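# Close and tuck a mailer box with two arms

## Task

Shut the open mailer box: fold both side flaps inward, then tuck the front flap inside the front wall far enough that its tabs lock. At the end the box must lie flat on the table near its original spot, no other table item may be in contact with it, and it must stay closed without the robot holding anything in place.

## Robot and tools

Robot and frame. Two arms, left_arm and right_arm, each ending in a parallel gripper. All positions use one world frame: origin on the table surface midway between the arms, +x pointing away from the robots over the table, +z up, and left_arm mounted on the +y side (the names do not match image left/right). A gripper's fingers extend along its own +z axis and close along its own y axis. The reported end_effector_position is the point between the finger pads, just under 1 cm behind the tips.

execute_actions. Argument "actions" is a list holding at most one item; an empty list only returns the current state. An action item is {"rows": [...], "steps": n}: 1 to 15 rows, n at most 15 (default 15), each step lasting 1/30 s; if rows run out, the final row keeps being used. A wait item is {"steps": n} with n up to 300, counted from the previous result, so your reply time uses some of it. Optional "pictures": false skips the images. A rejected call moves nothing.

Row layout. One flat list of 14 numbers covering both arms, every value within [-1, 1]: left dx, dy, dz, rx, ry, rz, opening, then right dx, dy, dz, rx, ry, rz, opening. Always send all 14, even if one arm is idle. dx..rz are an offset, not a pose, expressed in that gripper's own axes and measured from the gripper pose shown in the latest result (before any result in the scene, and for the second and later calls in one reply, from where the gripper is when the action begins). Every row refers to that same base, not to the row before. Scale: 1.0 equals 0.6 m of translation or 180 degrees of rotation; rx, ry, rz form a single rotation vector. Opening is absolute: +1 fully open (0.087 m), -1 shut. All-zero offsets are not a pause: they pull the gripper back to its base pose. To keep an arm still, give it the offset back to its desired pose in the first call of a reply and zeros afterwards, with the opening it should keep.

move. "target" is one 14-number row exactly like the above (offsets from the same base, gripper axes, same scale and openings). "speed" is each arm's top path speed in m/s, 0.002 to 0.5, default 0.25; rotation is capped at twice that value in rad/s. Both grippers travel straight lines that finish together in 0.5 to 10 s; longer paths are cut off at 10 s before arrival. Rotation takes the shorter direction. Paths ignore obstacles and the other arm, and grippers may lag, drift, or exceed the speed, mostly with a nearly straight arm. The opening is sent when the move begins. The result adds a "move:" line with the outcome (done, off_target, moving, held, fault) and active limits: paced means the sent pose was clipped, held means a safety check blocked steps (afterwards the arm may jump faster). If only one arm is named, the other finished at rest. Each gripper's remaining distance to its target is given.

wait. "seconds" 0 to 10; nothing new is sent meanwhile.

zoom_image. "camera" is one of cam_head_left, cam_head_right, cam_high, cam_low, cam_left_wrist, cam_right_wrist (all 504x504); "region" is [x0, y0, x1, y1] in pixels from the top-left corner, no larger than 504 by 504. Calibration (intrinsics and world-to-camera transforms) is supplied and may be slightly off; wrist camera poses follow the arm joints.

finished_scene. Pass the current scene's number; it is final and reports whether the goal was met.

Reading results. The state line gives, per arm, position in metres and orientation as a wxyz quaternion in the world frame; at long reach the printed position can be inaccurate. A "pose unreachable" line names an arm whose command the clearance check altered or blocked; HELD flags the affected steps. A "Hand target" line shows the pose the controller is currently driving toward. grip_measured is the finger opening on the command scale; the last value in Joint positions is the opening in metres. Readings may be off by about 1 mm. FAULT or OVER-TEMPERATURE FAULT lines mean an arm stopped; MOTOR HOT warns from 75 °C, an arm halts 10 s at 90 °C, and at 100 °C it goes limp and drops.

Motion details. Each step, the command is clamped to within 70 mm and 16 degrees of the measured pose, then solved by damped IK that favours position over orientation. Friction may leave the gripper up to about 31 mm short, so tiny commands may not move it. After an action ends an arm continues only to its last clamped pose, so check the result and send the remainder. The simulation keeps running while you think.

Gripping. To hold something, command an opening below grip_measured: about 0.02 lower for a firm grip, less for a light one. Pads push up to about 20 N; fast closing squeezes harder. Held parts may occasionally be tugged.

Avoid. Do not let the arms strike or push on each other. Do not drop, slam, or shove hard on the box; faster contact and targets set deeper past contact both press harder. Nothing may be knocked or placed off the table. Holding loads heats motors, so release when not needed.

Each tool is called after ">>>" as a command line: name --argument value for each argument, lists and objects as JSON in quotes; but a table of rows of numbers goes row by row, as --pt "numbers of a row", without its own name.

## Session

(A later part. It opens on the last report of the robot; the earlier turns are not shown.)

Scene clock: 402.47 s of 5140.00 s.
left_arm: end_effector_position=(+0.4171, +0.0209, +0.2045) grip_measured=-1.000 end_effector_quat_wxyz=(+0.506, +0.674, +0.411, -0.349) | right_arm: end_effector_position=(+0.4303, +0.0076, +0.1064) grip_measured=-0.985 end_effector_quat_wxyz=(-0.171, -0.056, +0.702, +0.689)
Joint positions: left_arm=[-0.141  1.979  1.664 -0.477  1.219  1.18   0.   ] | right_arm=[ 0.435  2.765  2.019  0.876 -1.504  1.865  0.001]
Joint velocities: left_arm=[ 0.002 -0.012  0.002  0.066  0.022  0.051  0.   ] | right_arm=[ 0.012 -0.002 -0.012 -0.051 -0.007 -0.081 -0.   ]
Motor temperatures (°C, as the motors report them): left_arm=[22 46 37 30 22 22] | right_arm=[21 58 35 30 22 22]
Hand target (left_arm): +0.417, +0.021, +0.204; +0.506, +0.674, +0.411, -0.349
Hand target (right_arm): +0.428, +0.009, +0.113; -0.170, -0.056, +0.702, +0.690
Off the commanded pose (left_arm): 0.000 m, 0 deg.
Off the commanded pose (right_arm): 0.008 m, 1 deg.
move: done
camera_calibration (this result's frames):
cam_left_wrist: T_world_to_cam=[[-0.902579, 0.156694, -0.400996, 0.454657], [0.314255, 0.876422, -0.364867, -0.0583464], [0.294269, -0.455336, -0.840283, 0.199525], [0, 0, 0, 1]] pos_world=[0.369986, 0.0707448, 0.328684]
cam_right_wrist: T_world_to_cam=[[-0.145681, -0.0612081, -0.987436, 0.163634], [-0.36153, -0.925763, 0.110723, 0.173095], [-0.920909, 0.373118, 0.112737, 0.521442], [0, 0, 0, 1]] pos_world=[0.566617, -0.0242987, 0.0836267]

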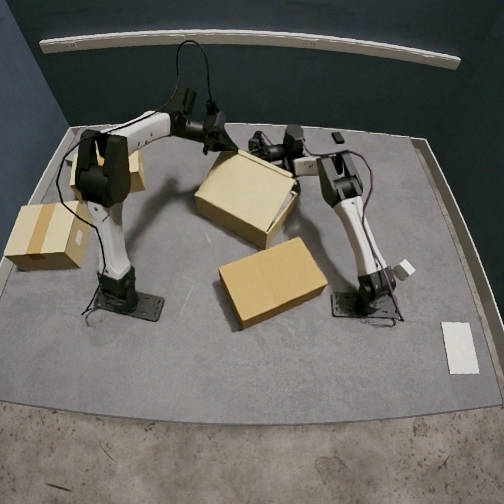

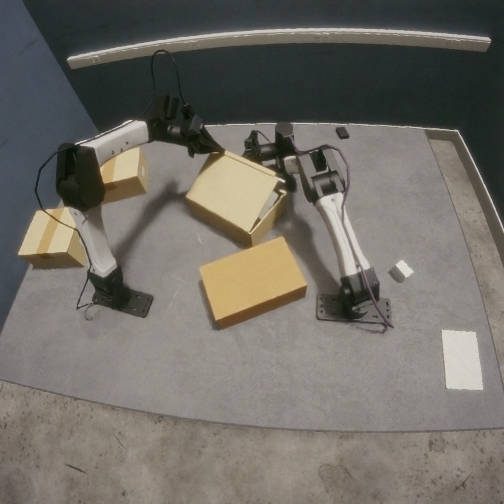

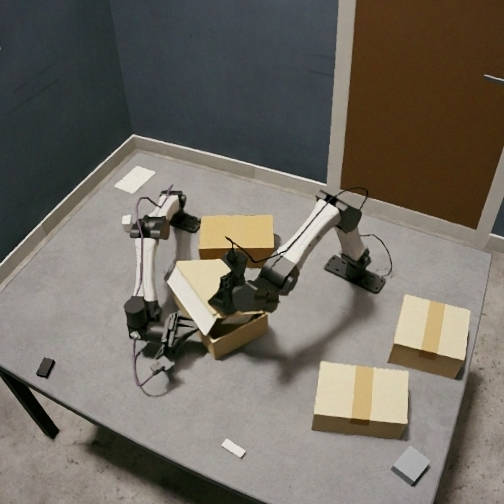

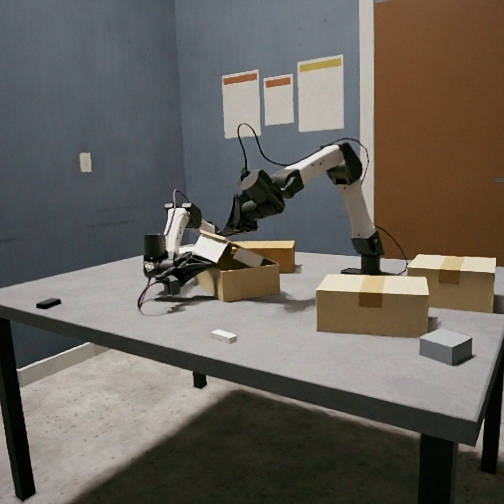

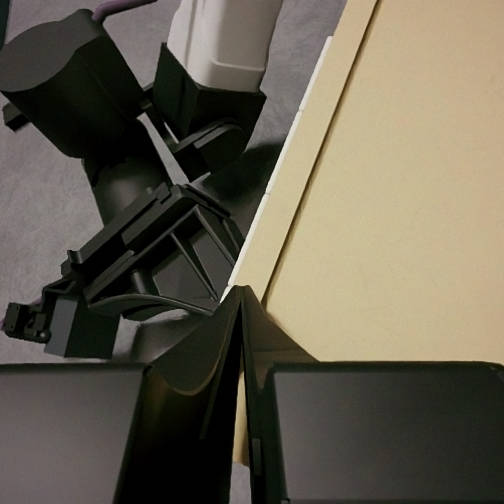

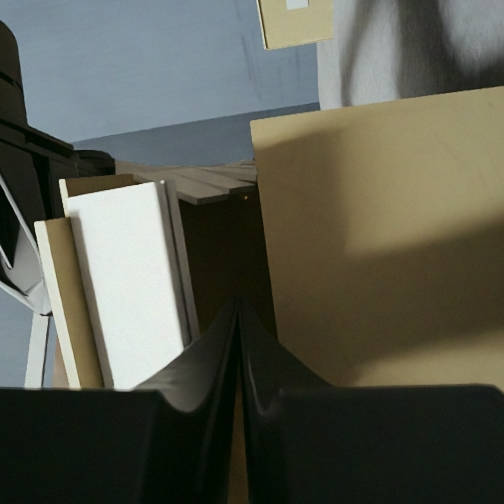

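Under again. Back out, raise more.

>>> move --target '[0,0,0,0,0,0,-1,-0.055,0,-0.065,0,0,0,-1]' --speed 0.08

>>> move --target '[0,0,0,0,0,0,-1,0,0.09,0,0,0,0,-1]' --speed 0.08

Scene clock: 405.33 s of 5140.00 s.
left_arm: end_effector_position=(+0.4171, +0.0209, +0.2045) grip_measured=-1.000 end_effector_quat_wxyz=(+0.506, +0.674, +0.411, -0.349) | right_arm: end_effector_position=(+0.4724, -0.0175, +0.1015) grip_measured=-0.985 end_effector_quat_wxyz=(-0.162, -0.060, +0.704, +0.689)
Joint positions: left_arm=[-0.141  1.979  1.664 -0.477  1.219  1.18   0.   ] | right_arm=[ 0.368  2.945  2.362  0.786 -1.564  1.92   0.001]
Joint velocities: left_arm=[ 0.007  0.007 -0.007 -0.022 -0.022 -0.022  0.   ] | right_arm=[ 0.012 -0.012  0.002  0.007  0.007  0.007  0.   ]
Motor temperatures (°C, as the motors report them): left_arm=[22 46 37 30 22 22] | right_arm=[21 58 35 30 22 22]
Hand target (left_arm): +0.417, +0.021, +0.204; +0.506, +0.674, +0.411, -0.349
Hand target (right_arm): +0.474, -0.019, +0.101; -0.170, -0.056, +0.705, +0.686
Off the commanded pose (left_arm): 0.000 m, 0 deg.
Off the commanded pose (right_arm): 0.002 m, 1 deg.
move: done
camera_calibration (this result's frames):
cam_left_wrist: T_world_to_cam=[[-0.902579, 0.156694, -0.400996, 0.454657], [0.314255, 0.876422, -0.364867, -0.0583464], [0.294269, -0.455336, -0.840283, 0.199525], [0, 0, 0, 1]] pos_world=[0.369986, 0.0707448, 0.328684]
cam_right_wrist: T_world_to_cam=[[-0.126842, -0.0612189, -0.990032, 0.154828], [-0.371158, -0.922659, 0.104605, 0.170884], [-0.919866, 0.380726, 0.0943104, 0.571691], [0, 0, 0, 1]] pos_world=[0.608942, -0.0505114, 0.0814929]

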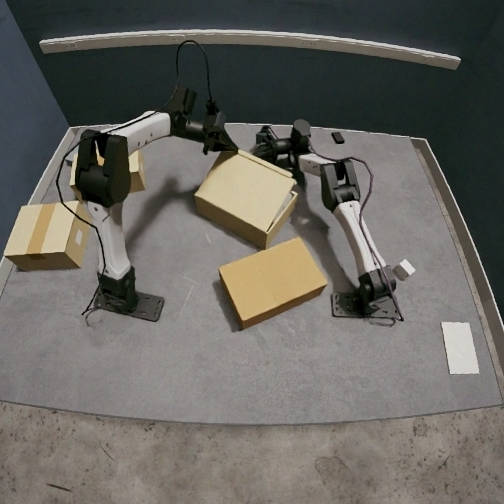

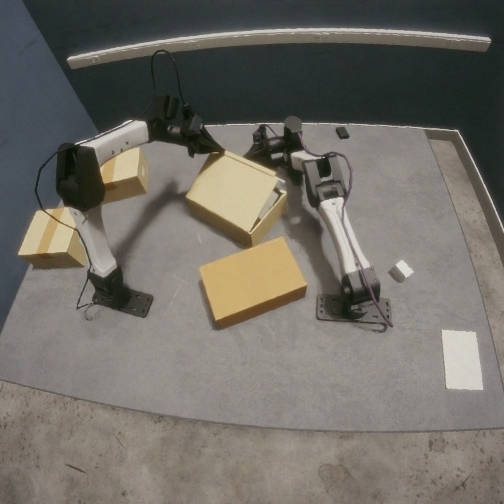

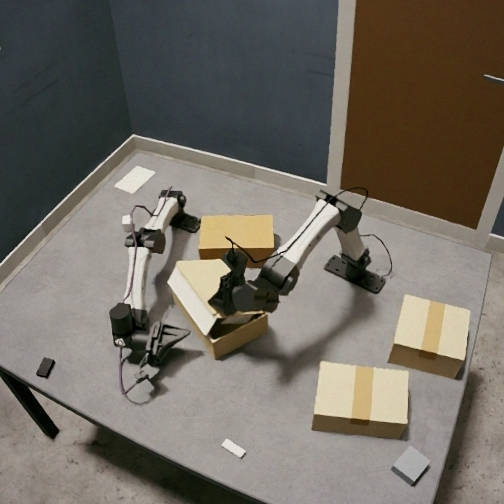

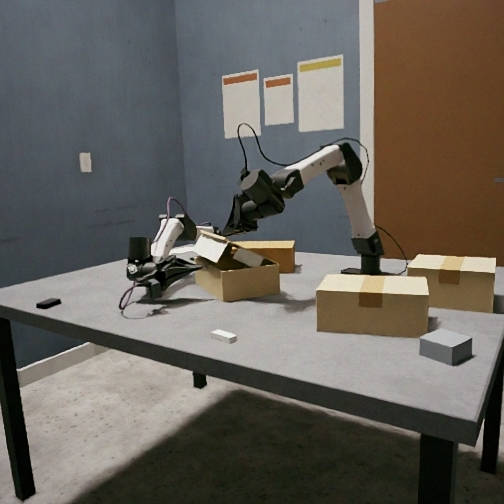

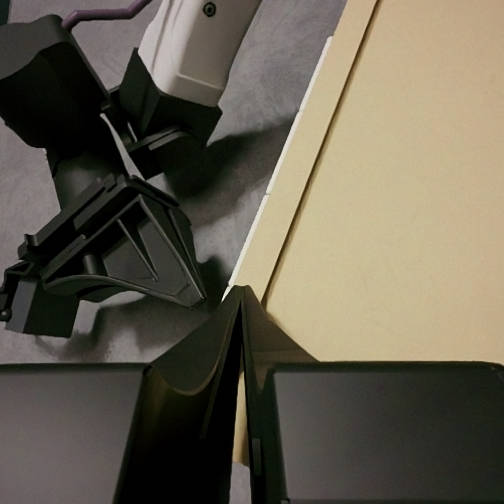

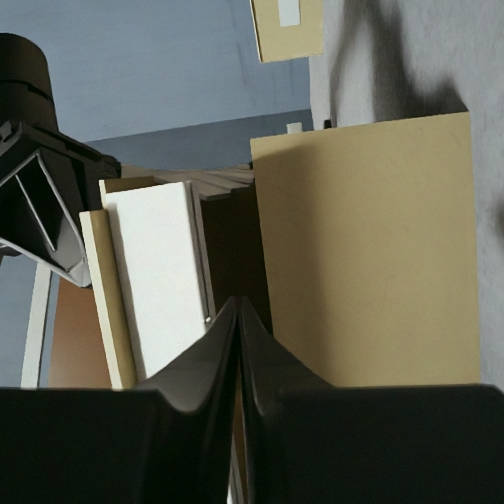

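Scene clock: 406.50 s of 5140.00 s.
left_arm: end_effector_position=(+0.4171, +0.0209, +0.2045) grip_measured=-1.000 end_effector_quat_wxyz=(+0.506, +0.674, +0.411, -0.349) | right_arm: end_effector_position=(+0.4791, -0.0153, +0.1416) grip_measured=-0.985 end_effector_quat_wxyz=(-0.164, -0.057, +0.704, +0.688)
Joint positions: left_arm=[-0.141  1.979  1.664 -0.477  1.219  1.18   0.   ] | right_arm=[ 0.368  2.928  2.473  0.715 -1.564  1.984  0.001]
Joint velocities: left_arm=[ 0.007 -0.002 -0.017 -0.022 -0.007  0.066  0.   ] | right_arm=[-0.002 -0.002  0.012 -0.066  0.007  0.037  0.001]
Motor temperatures (°C, as the motors report them): left_arm=[22 46 37 30 22 22] | right_arm=[21 59 35 30 22 22]
Hand target (left_arm): +0.417, +0.021, +0.204; +0.506, +0.674, +0.411, -0.349
Hand target (right_arm): +0.480, -0.015, +0.155; -0.162, -0.059, +0.704, +0.689
Off the commanded pose (left_arm): 0.000 m, 0 deg.
Off the commanded pose (right_arm): 0.013 m, 0 deg.
move: off_target (right_arm)
camera_calibration (this result's frames):
cam_left_wrist: T_world_to_cam=[[-0.902579, 0.156694, -0.400996, 0.454657], [0.314255, 0.876422, -0.364867, -0.0583464], [0.294269, -0.455336, -0.840283, 0.199525], [0, 0, 0, 1]] pos_world=[0.369986, 0.0707448, 0.328684]
cam_right_wrist: T_world_to_cam=[[-0.133417, -0.0629712, -0.989057, 0.198462], [-0.370352, -0.92251, 0.108692, 0.17023], [-0.91926, 0.380801, 0.0997573, 0.572111], [0, 0, 0, 1]] pos_world=[0.615443, -0.0483238, 0.120715]

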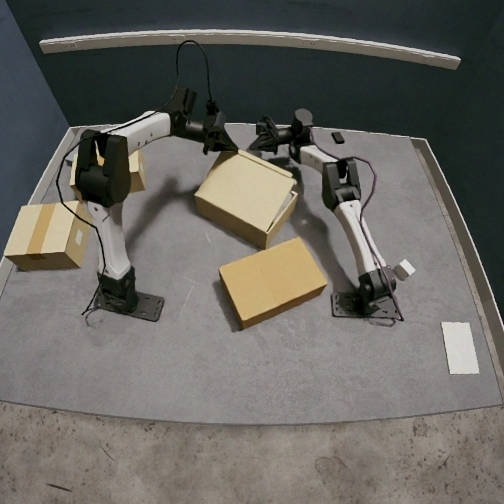

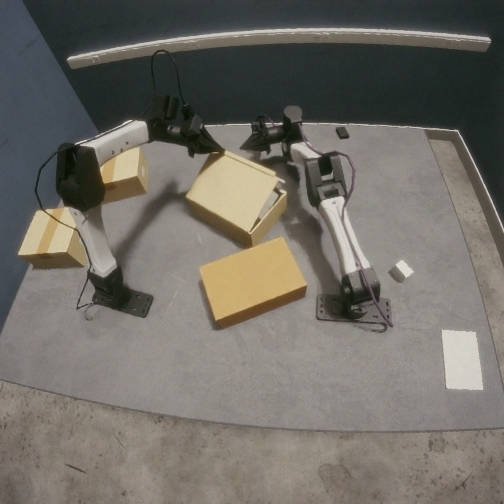

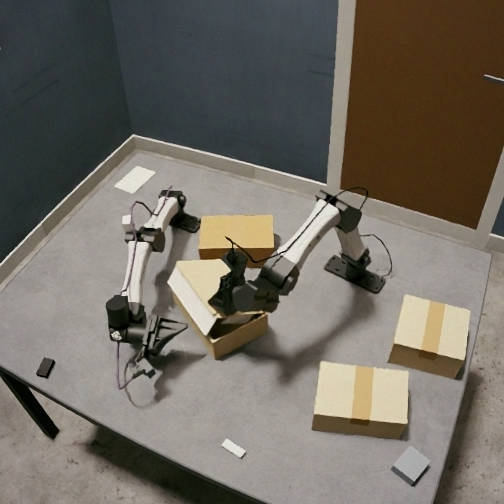

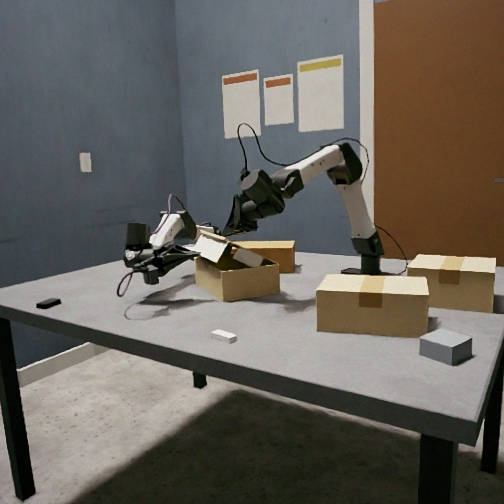

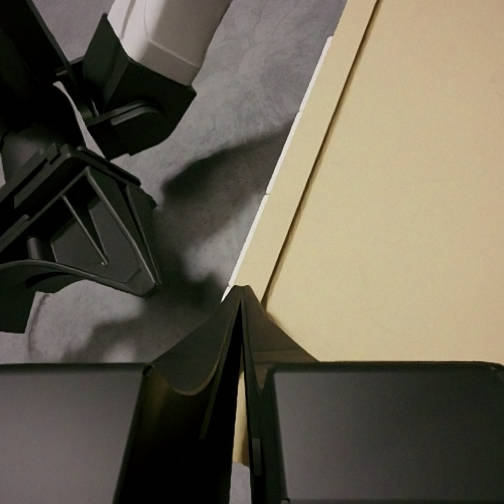

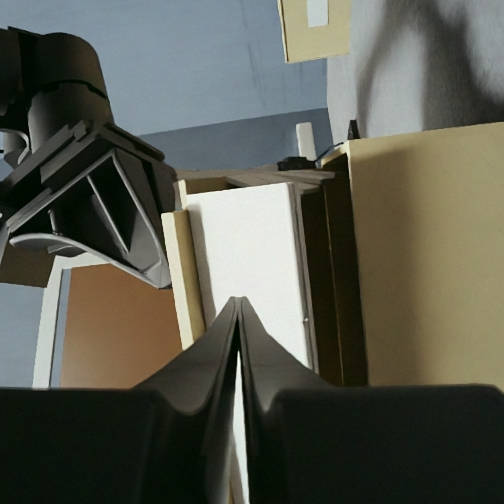

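>>> move --target '[0,0,0,0,0,0,-1,0.065,-0.03,0.075,0,0,0,-1]' --speed 0.05

Scene clock: 409.33 s of 5140.00 s.
left_arm: end_effector_position=(+0.4171, +0.0209, +0.2045) grip_measured=-1.000 end_effector_quat_wxyz=(+0.506, +0.674, +0.410, -0.349) | right_arm: end_effector_position=(+0.4292, +0.0116, +0.1224) grip_measured=-0.985 end_effector_quat_wxyz=(-0.165, -0.055, +0.702, +0.690)
Joint positions: left_arm=[-0.141  1.979  1.664 -0.477  1.219  1.18   0.   ] | right_arm=[ 0.442  2.712  2.     0.796 -1.488  1.81   0.001]
Joint velocities: left_arm=[-0.002  0.007  0.027  0.022  0.051  0.066  0.   ] | right_arm=[ 0.017  0.002 -0.007 -0.022  0.007 -0.095 -0.   ]
Motor temperatures (°C, as the motors report them): left_arm=[22 46 37 30 22 22] | right_arm=[21 59 35 30 22 22]
Hand target (left_arm): +0.417, +0.021, +0.205; +0.506, +0.674, +0.411, -0.349
Hand target (right_arm): +0.425, +0.015, +0.130; -0.165, -0.058, +0.702, +0.690
Off the commanded pose (left_arm): 0.000 m, 0 deg.
Off the commanded pose (right_arm): 0.009 m, 0 deg.
move: done
camera_calibration (this result's frames):
cam_left_wrist: T_world_to_cam=[[-0.90257, 0.156832, -0.400962, 0.454619], [0.31446, 0.876244, -0.365119, -0.0583258], [0.294078, -0.455632, -0.840189, 0.199631], [0, 0, 0, 1]] pos_world=[0.36996, 0.0707668, 0.328716]
cam_right_wrist: T_world_to_cam=[[-0.138532, -0.059187, -0.988588, 0.176629], [-0.371155, -0.922359, 0.107232, 0.179184], [-0.918179, 0.381774, 0.105809, 0.516736], [0, 0, 0, 1]] pos_world=[0.565429, -0.0215507, 0.100724]

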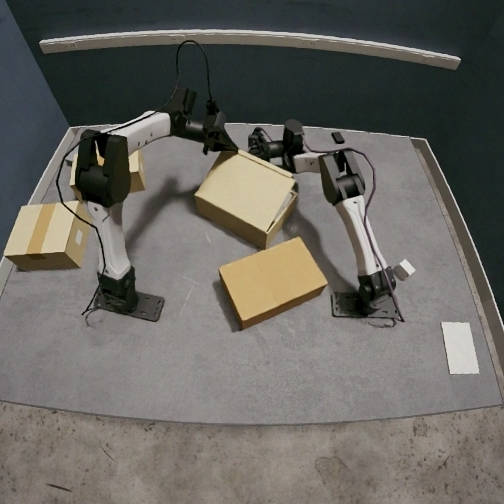

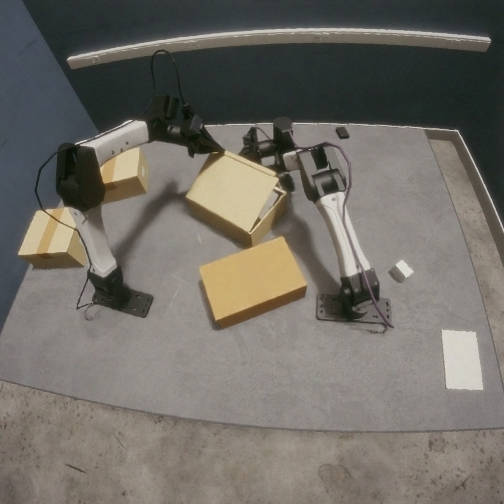

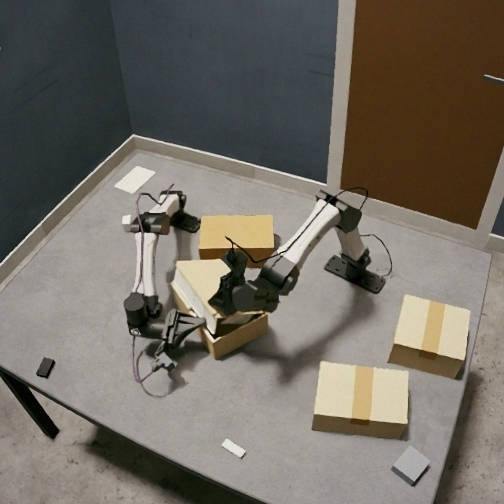

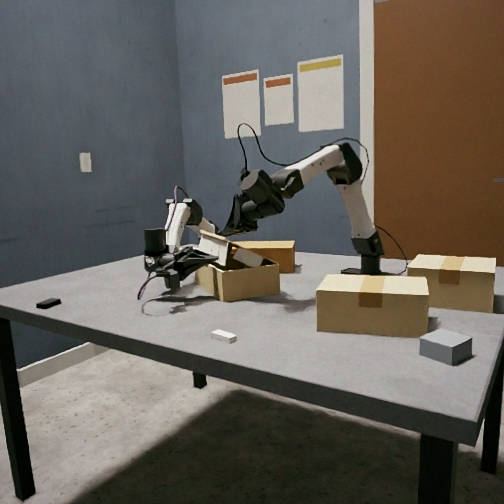

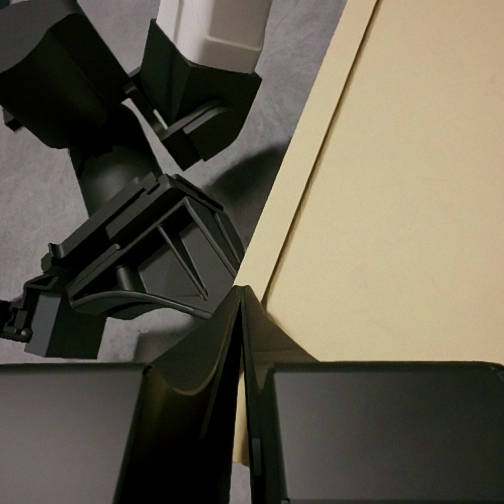

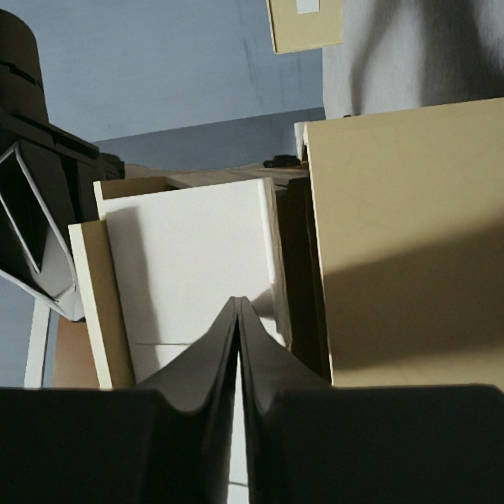

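>>> move --target '[0.0885,-0.04,0.0245,0,0,0,-1,0,-0.03,0,0,0,0,-1]' --speed 0.04

Scene clock: 413.23 s of 5140.00 s.
left_arm: end_effector_position=(+0.4198, +0.0177, +0.1884) grip_measured=-1.000 end_effector_quat_wxyz=(+0.544, +0.681, +0.356, -0.336) | right_arm: end_effector_position=(+0.4306, +0.0105, +0.1222) grip_measured=-0.985 end_effector_quat_wxyz=(-0.158, -0.059, +0.702, +0.692)
Joint positions: left_arm=[-0.134  1.979  1.522 -0.22   1.278  1.191  0.   ] | right_arm=[ 0.439  2.712  2.     0.8   -1.486  1.799  0.001]
Joint velocities: left_arm=[-0.002 -0.007 -0.012  0.037 -0.066 -0.037  0.   ] | right_arm=[-0.012  0.002  0.012 -0.022 -0.037 -0.066  0.   ]
Motor temperatures (°C, as the motors report them): left_arm=[22 46 37 30 22 22] | right_arm=[21 60 35 30 22 22]
Hand target (left_arm): +0.414, +0.022, +0.146; +0.505, +0.674, +0.410, -0.349
Hand target (right_arm): +0.426, +0.011, +0.105; -0.165, -0.056, +0.703, +0.689
Off the commanded pose (left_arm): 0.044 m, 8 deg.
Off the commanded pose (right_arm): 0.018 m, 1 deg.
move: off_target (left_arm, right_arm)
camera_calibration (this result's frames):
cam_left_wrist: T_world_to_cam=[[-0.847011, 0.158357, -0.50744, 0.447846], [0.389278, 0.834833, -0.389251, -0.0884403], [0.361987, -0.527235, -0.768758, 0.14308], [0, 0, 0, 1]] pos_world=[0.361965, 0.0783504, 0.302823]
cam_right_wrist: T_world_to_cam=[[-0.124296, -0.0532276, -0.990817, 0.170595], [-0.377643, -0.920873, 0.0968447, 0.182729], [-0.917571, 0.386213, 0.0943597, 0.519525], [0, 0, 0, 1]] pos_world=[0.566912, -0.0232972, 0.10231]

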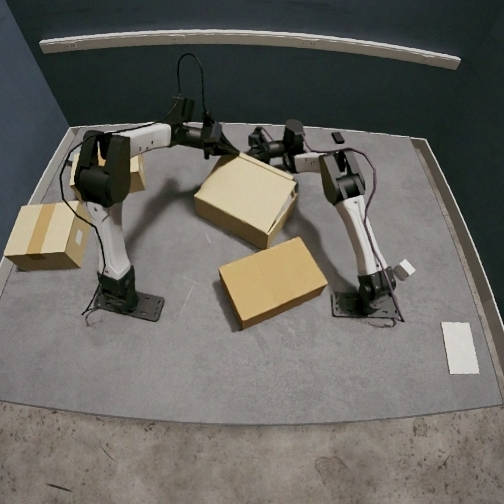

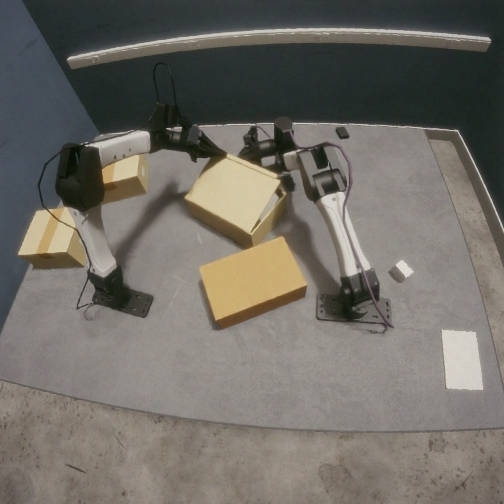

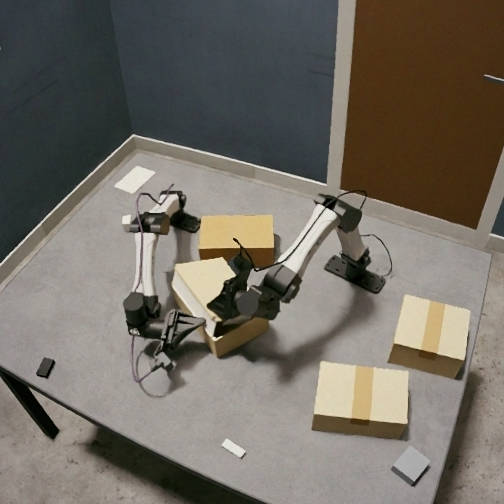

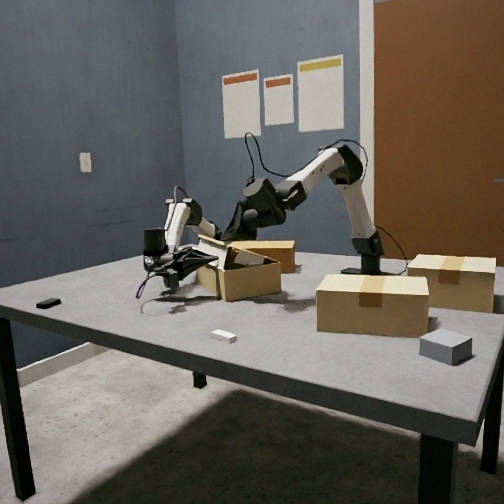

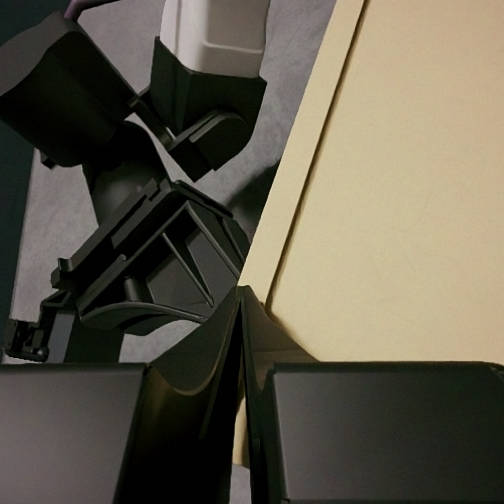

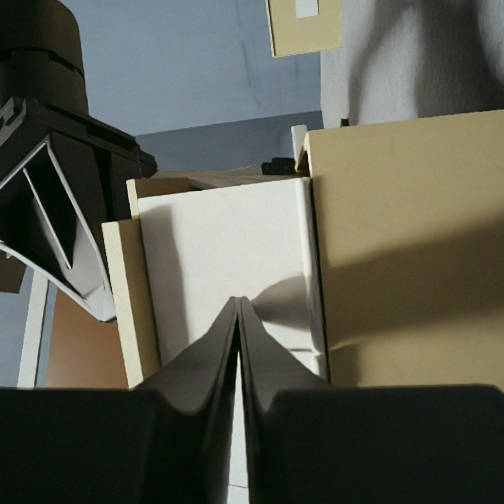

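>>> move --target '[0.06,-0.03,0.017,0,0,0,-1,0.02,-0.06,0.02,0,0,0,-1]' --speed 0.04

Scene clock: 418.17 s of 5140.00 s.
left_arm: end_effector_position=(+0.4225, +0.0145, +0.1904) grip_measured=-1.000 end_effector_quat_wxyz=(+0.574, +0.687, +0.312, -0.317) | right_arm: end_effector_position=(+0.4223, +0.0115, +0.1016) grip_measured=-0.985 end_effector_quat_wxyz=(-0.144, -0.058, +0.701, +0.696)
Joint positions: left_arm=[-0.134  1.975  1.46  -0.051  1.307  1.191  0.   ] | right_arm=[ 0.445  2.712  1.91   0.884 -1.457  1.773  0.001]
Joint velocities: left_arm=[-0.027 -0.007  0.002  0.022 -0.007 -0.007  0.   ] | right_arm=[ 0.012 -0.007 -0.017 -0.007 -0.081  0.037 -0.   ]
Motor temperatures (°C, as the motors report them): left_arm=[22 46 36 30 22 22] | right_arm=[21 59 35 30 22 22]
Hand target (left_arm): +0.420, +0.016, +0.148; +0.544, +0.681, +0.356, -0.336
Hand target (right_arm): +0.411, +0.017, +0.089; -0.158, -0.059, +0.702, +0.691
Off the commanded pose (left_arm): 0.043 m, 7 deg.
Off the commanded pose (right_arm): 0.018 m, 2 deg.
After step 90, 0.50 s passed at rest.
move: off_target (left_arm, right_arm)
camera_calibration (this result's frames):
cam_left_wrist: T_world_to_cam=[[-0.78757, 0.150257, -0.597626, 0.443792], [0.447628, 0.80602, -0.387247, -0.110601], [0.423512, -0.572498, -0.702057, 0.103964], [0, 0, 0, 1]] pos_world=[0.354995, 0.0819835, 0.29538]
cam_right_wrist: T_world_to_cam=[[-0.106924, -0.0430903, -0.993333, 0.142029], [-0.399704, -0.912913, 0.0826266, 0.193141], [-0.910387, 0.405874, 0.0803891, 0.511611], [0, 0, 0, 1]] pos_world=[0.558149, -0.0252085, 0.0839959]

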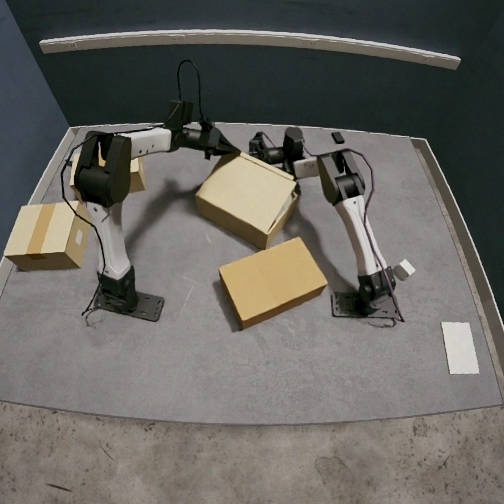

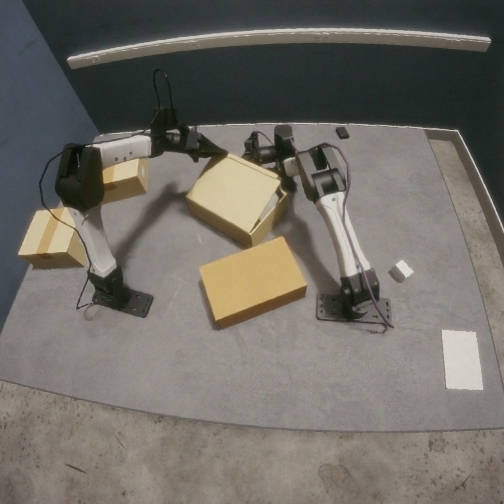

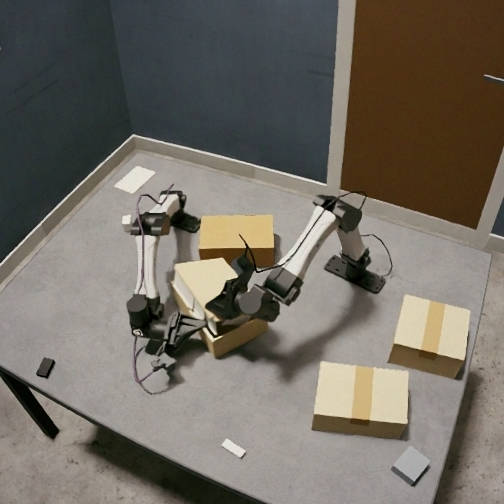

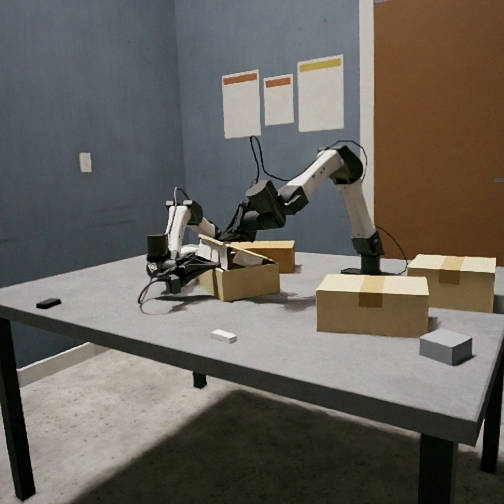

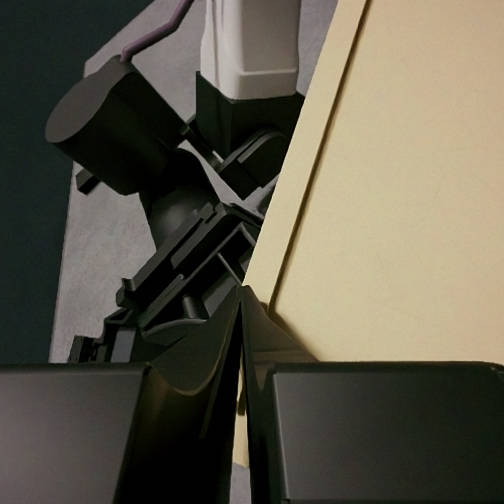

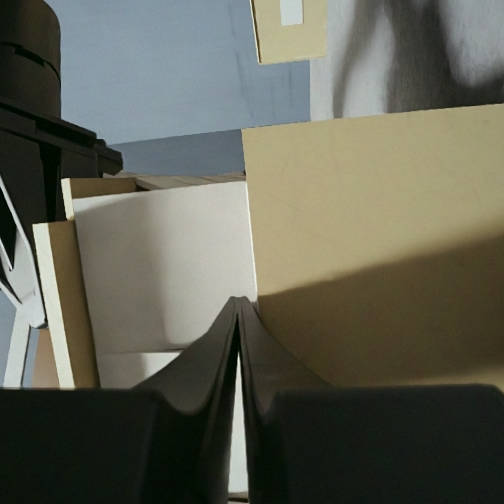

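>>> zoom_image --camera "cam_low" --region '[130,210,300,310]'

>>> zoom_image --camera "cam_high" --region '[120,240,300,370]'

Region (130, 210, 300, 310) of cam_low's 504x504 image, scaled by 2.965, with more detail than that image has; it fills the top 296 rows of this view, and the rest is white.

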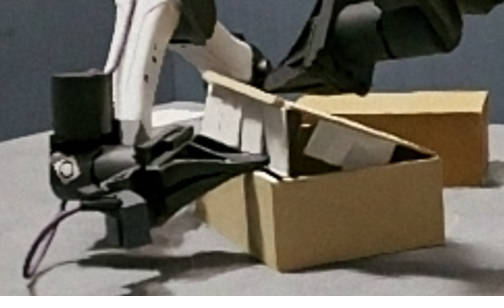

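Region (120, 240, 300, 370) of cam_high's 504x504 image, scaled by 2.800, with more detail than that image has.

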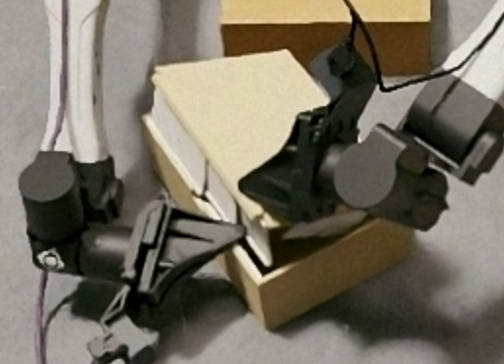

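>>> move --target '[0.08,-0.035,0.02,0,0,0,-1,-0.035,0.01,-0.04,0,0,0,-1]' --speed 0.03

Scene clock: 423.70 s of 5140.00 s.
left_arm: end_effector_position=(+0.4335, +0.0077, +0.1912) grip_measured=-1.000 end_effector_quat_wxyz=(+0.611, +0.695, +0.246, -0.286) | right_arm: end_effector_position=(+0.4461, -0.0027, +0.1059) grip_measured=-0.985 end_effector_quat_wxyz=(-0.138, -0.063, +0.701, +0.697)
Joint positions: left_arm=[-0.134  2.019  1.432  0.174  1.348  1.197  0.   ] | right_arm=[ 0.405  2.781  2.059  0.856 -1.495  1.81   0.001]
Joint velocities: left_arm=[-0.002  0.002 -0.042 -0.037  0.037 -0.051  0.   ] | right_arm=[-0.007 -0.002 -0.007 -0.037  0.007 -0.051 -0.001]
Motor temperatures (°C, as the motors report them): left_arm=[22 45 36 30 22 22] | right_arm=[21 59 35 30 22 22]
Hand target (left_arm): +0.430, +0.011, +0.139; +0.574, +0.688, +0.312, -0.316
Hand target (right_arm): +0.450, -0.006, +0.105; -0.144, -0.058, +0.702, +0.696
Off the commanded pose (left_arm): 0.053 m, 9 deg.
Off the commanded pose (right_arm): 0.005 m, 1 deg.
After step 90, 0.43 s passed at rest.
move: off_target (left_arm)
camera_calibration (this result's frames):
cam_left_wrist: T_world_to_cam=[[-0.686564, 0.135299, -0.714369, 0.43262], [0.531741, 0.763529, -0.366435, -0.149803], [0.495863, -0.631441, -0.596156, 0.0448015], [0, 0, 0, 1]] pos_world=[0.354462, 0.0841352, 0.280866]
cam_right_wrist: T_world_to_cam=[[-0.0921942, -0.0376311, -0.99503, 0.141808], [-0.402456, -0.912619, 0.0718039, 0.191762], [-0.910785, 0.407075, 0.0689933, 0.540102], [0, 0, 0, 1]] pos_world=[0.582167, -0.0395201, 0.0900701]

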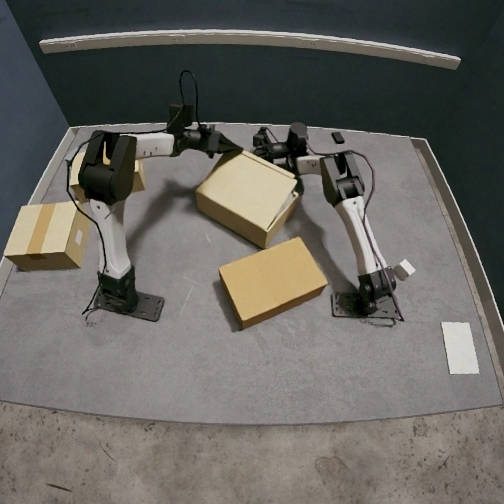

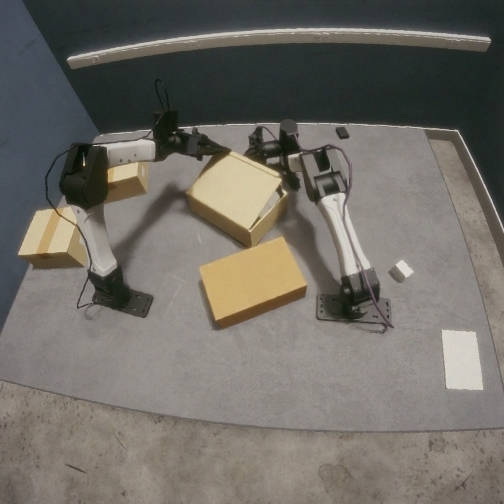

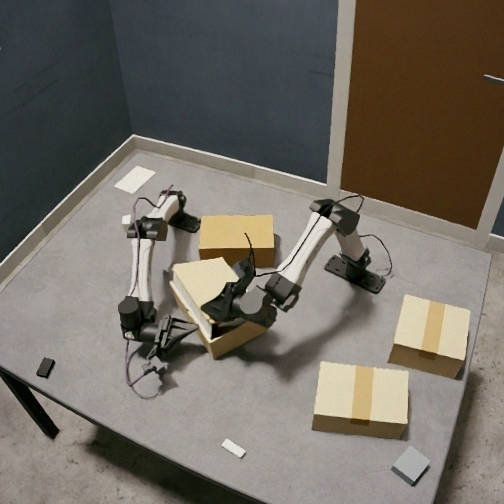

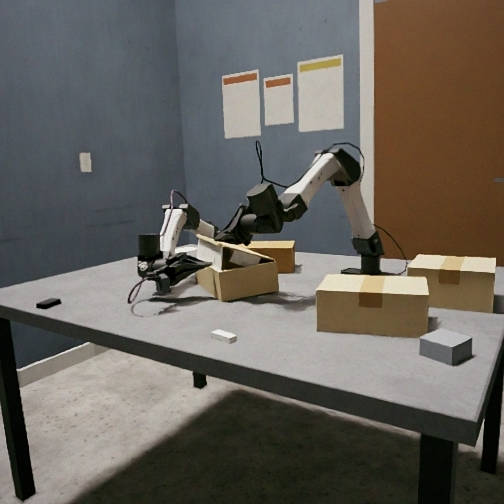

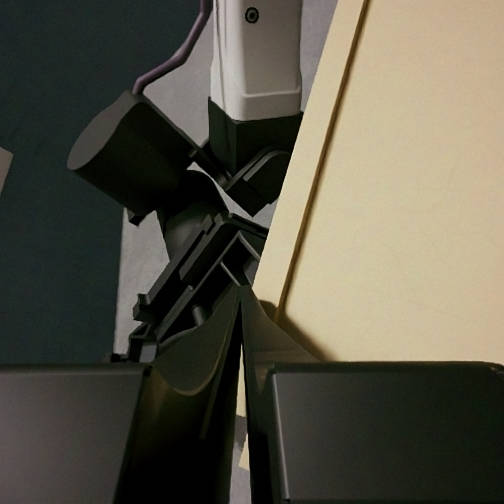

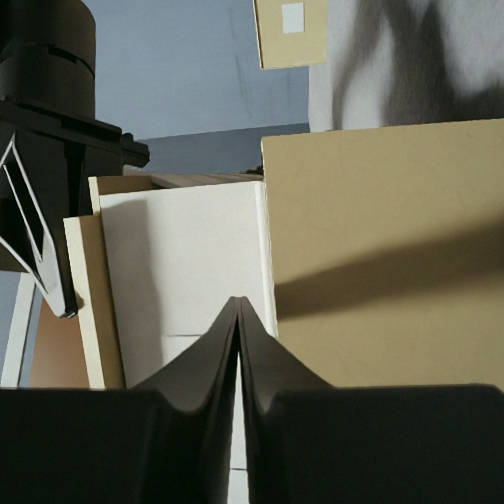

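>>> zoom_image --camera "cam_head_right" --region '[180,130,330,250]'

>>> zoom_image --camera "cam_high" --region '[140,250,280,360]'

Region (180, 130, 330, 250) of cam_head_right's 504x504 image, scaled by 3.360, with more detail than that image has; it fills the top 403 rows of this view, and the rest is white.

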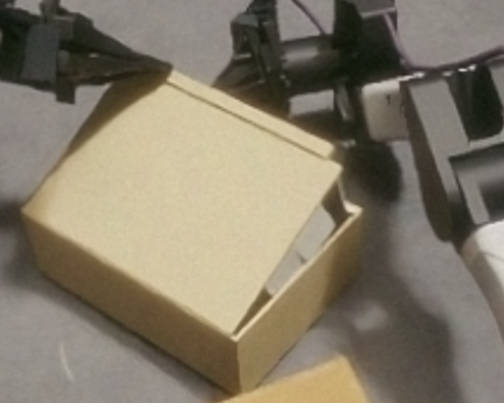

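Region (140, 250, 280, 360) of cam_high's 504x504 image, scaled by 3.600, with more detail than that image has; it fills the top 396 rows of this view, and the rest is white.

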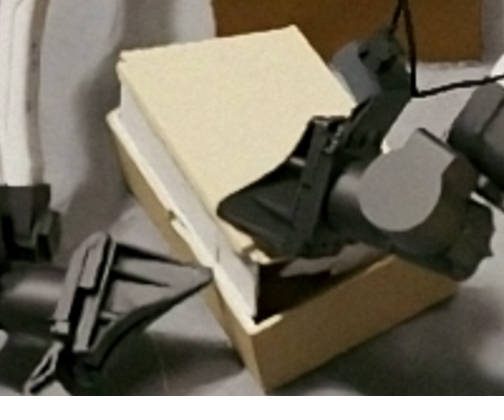

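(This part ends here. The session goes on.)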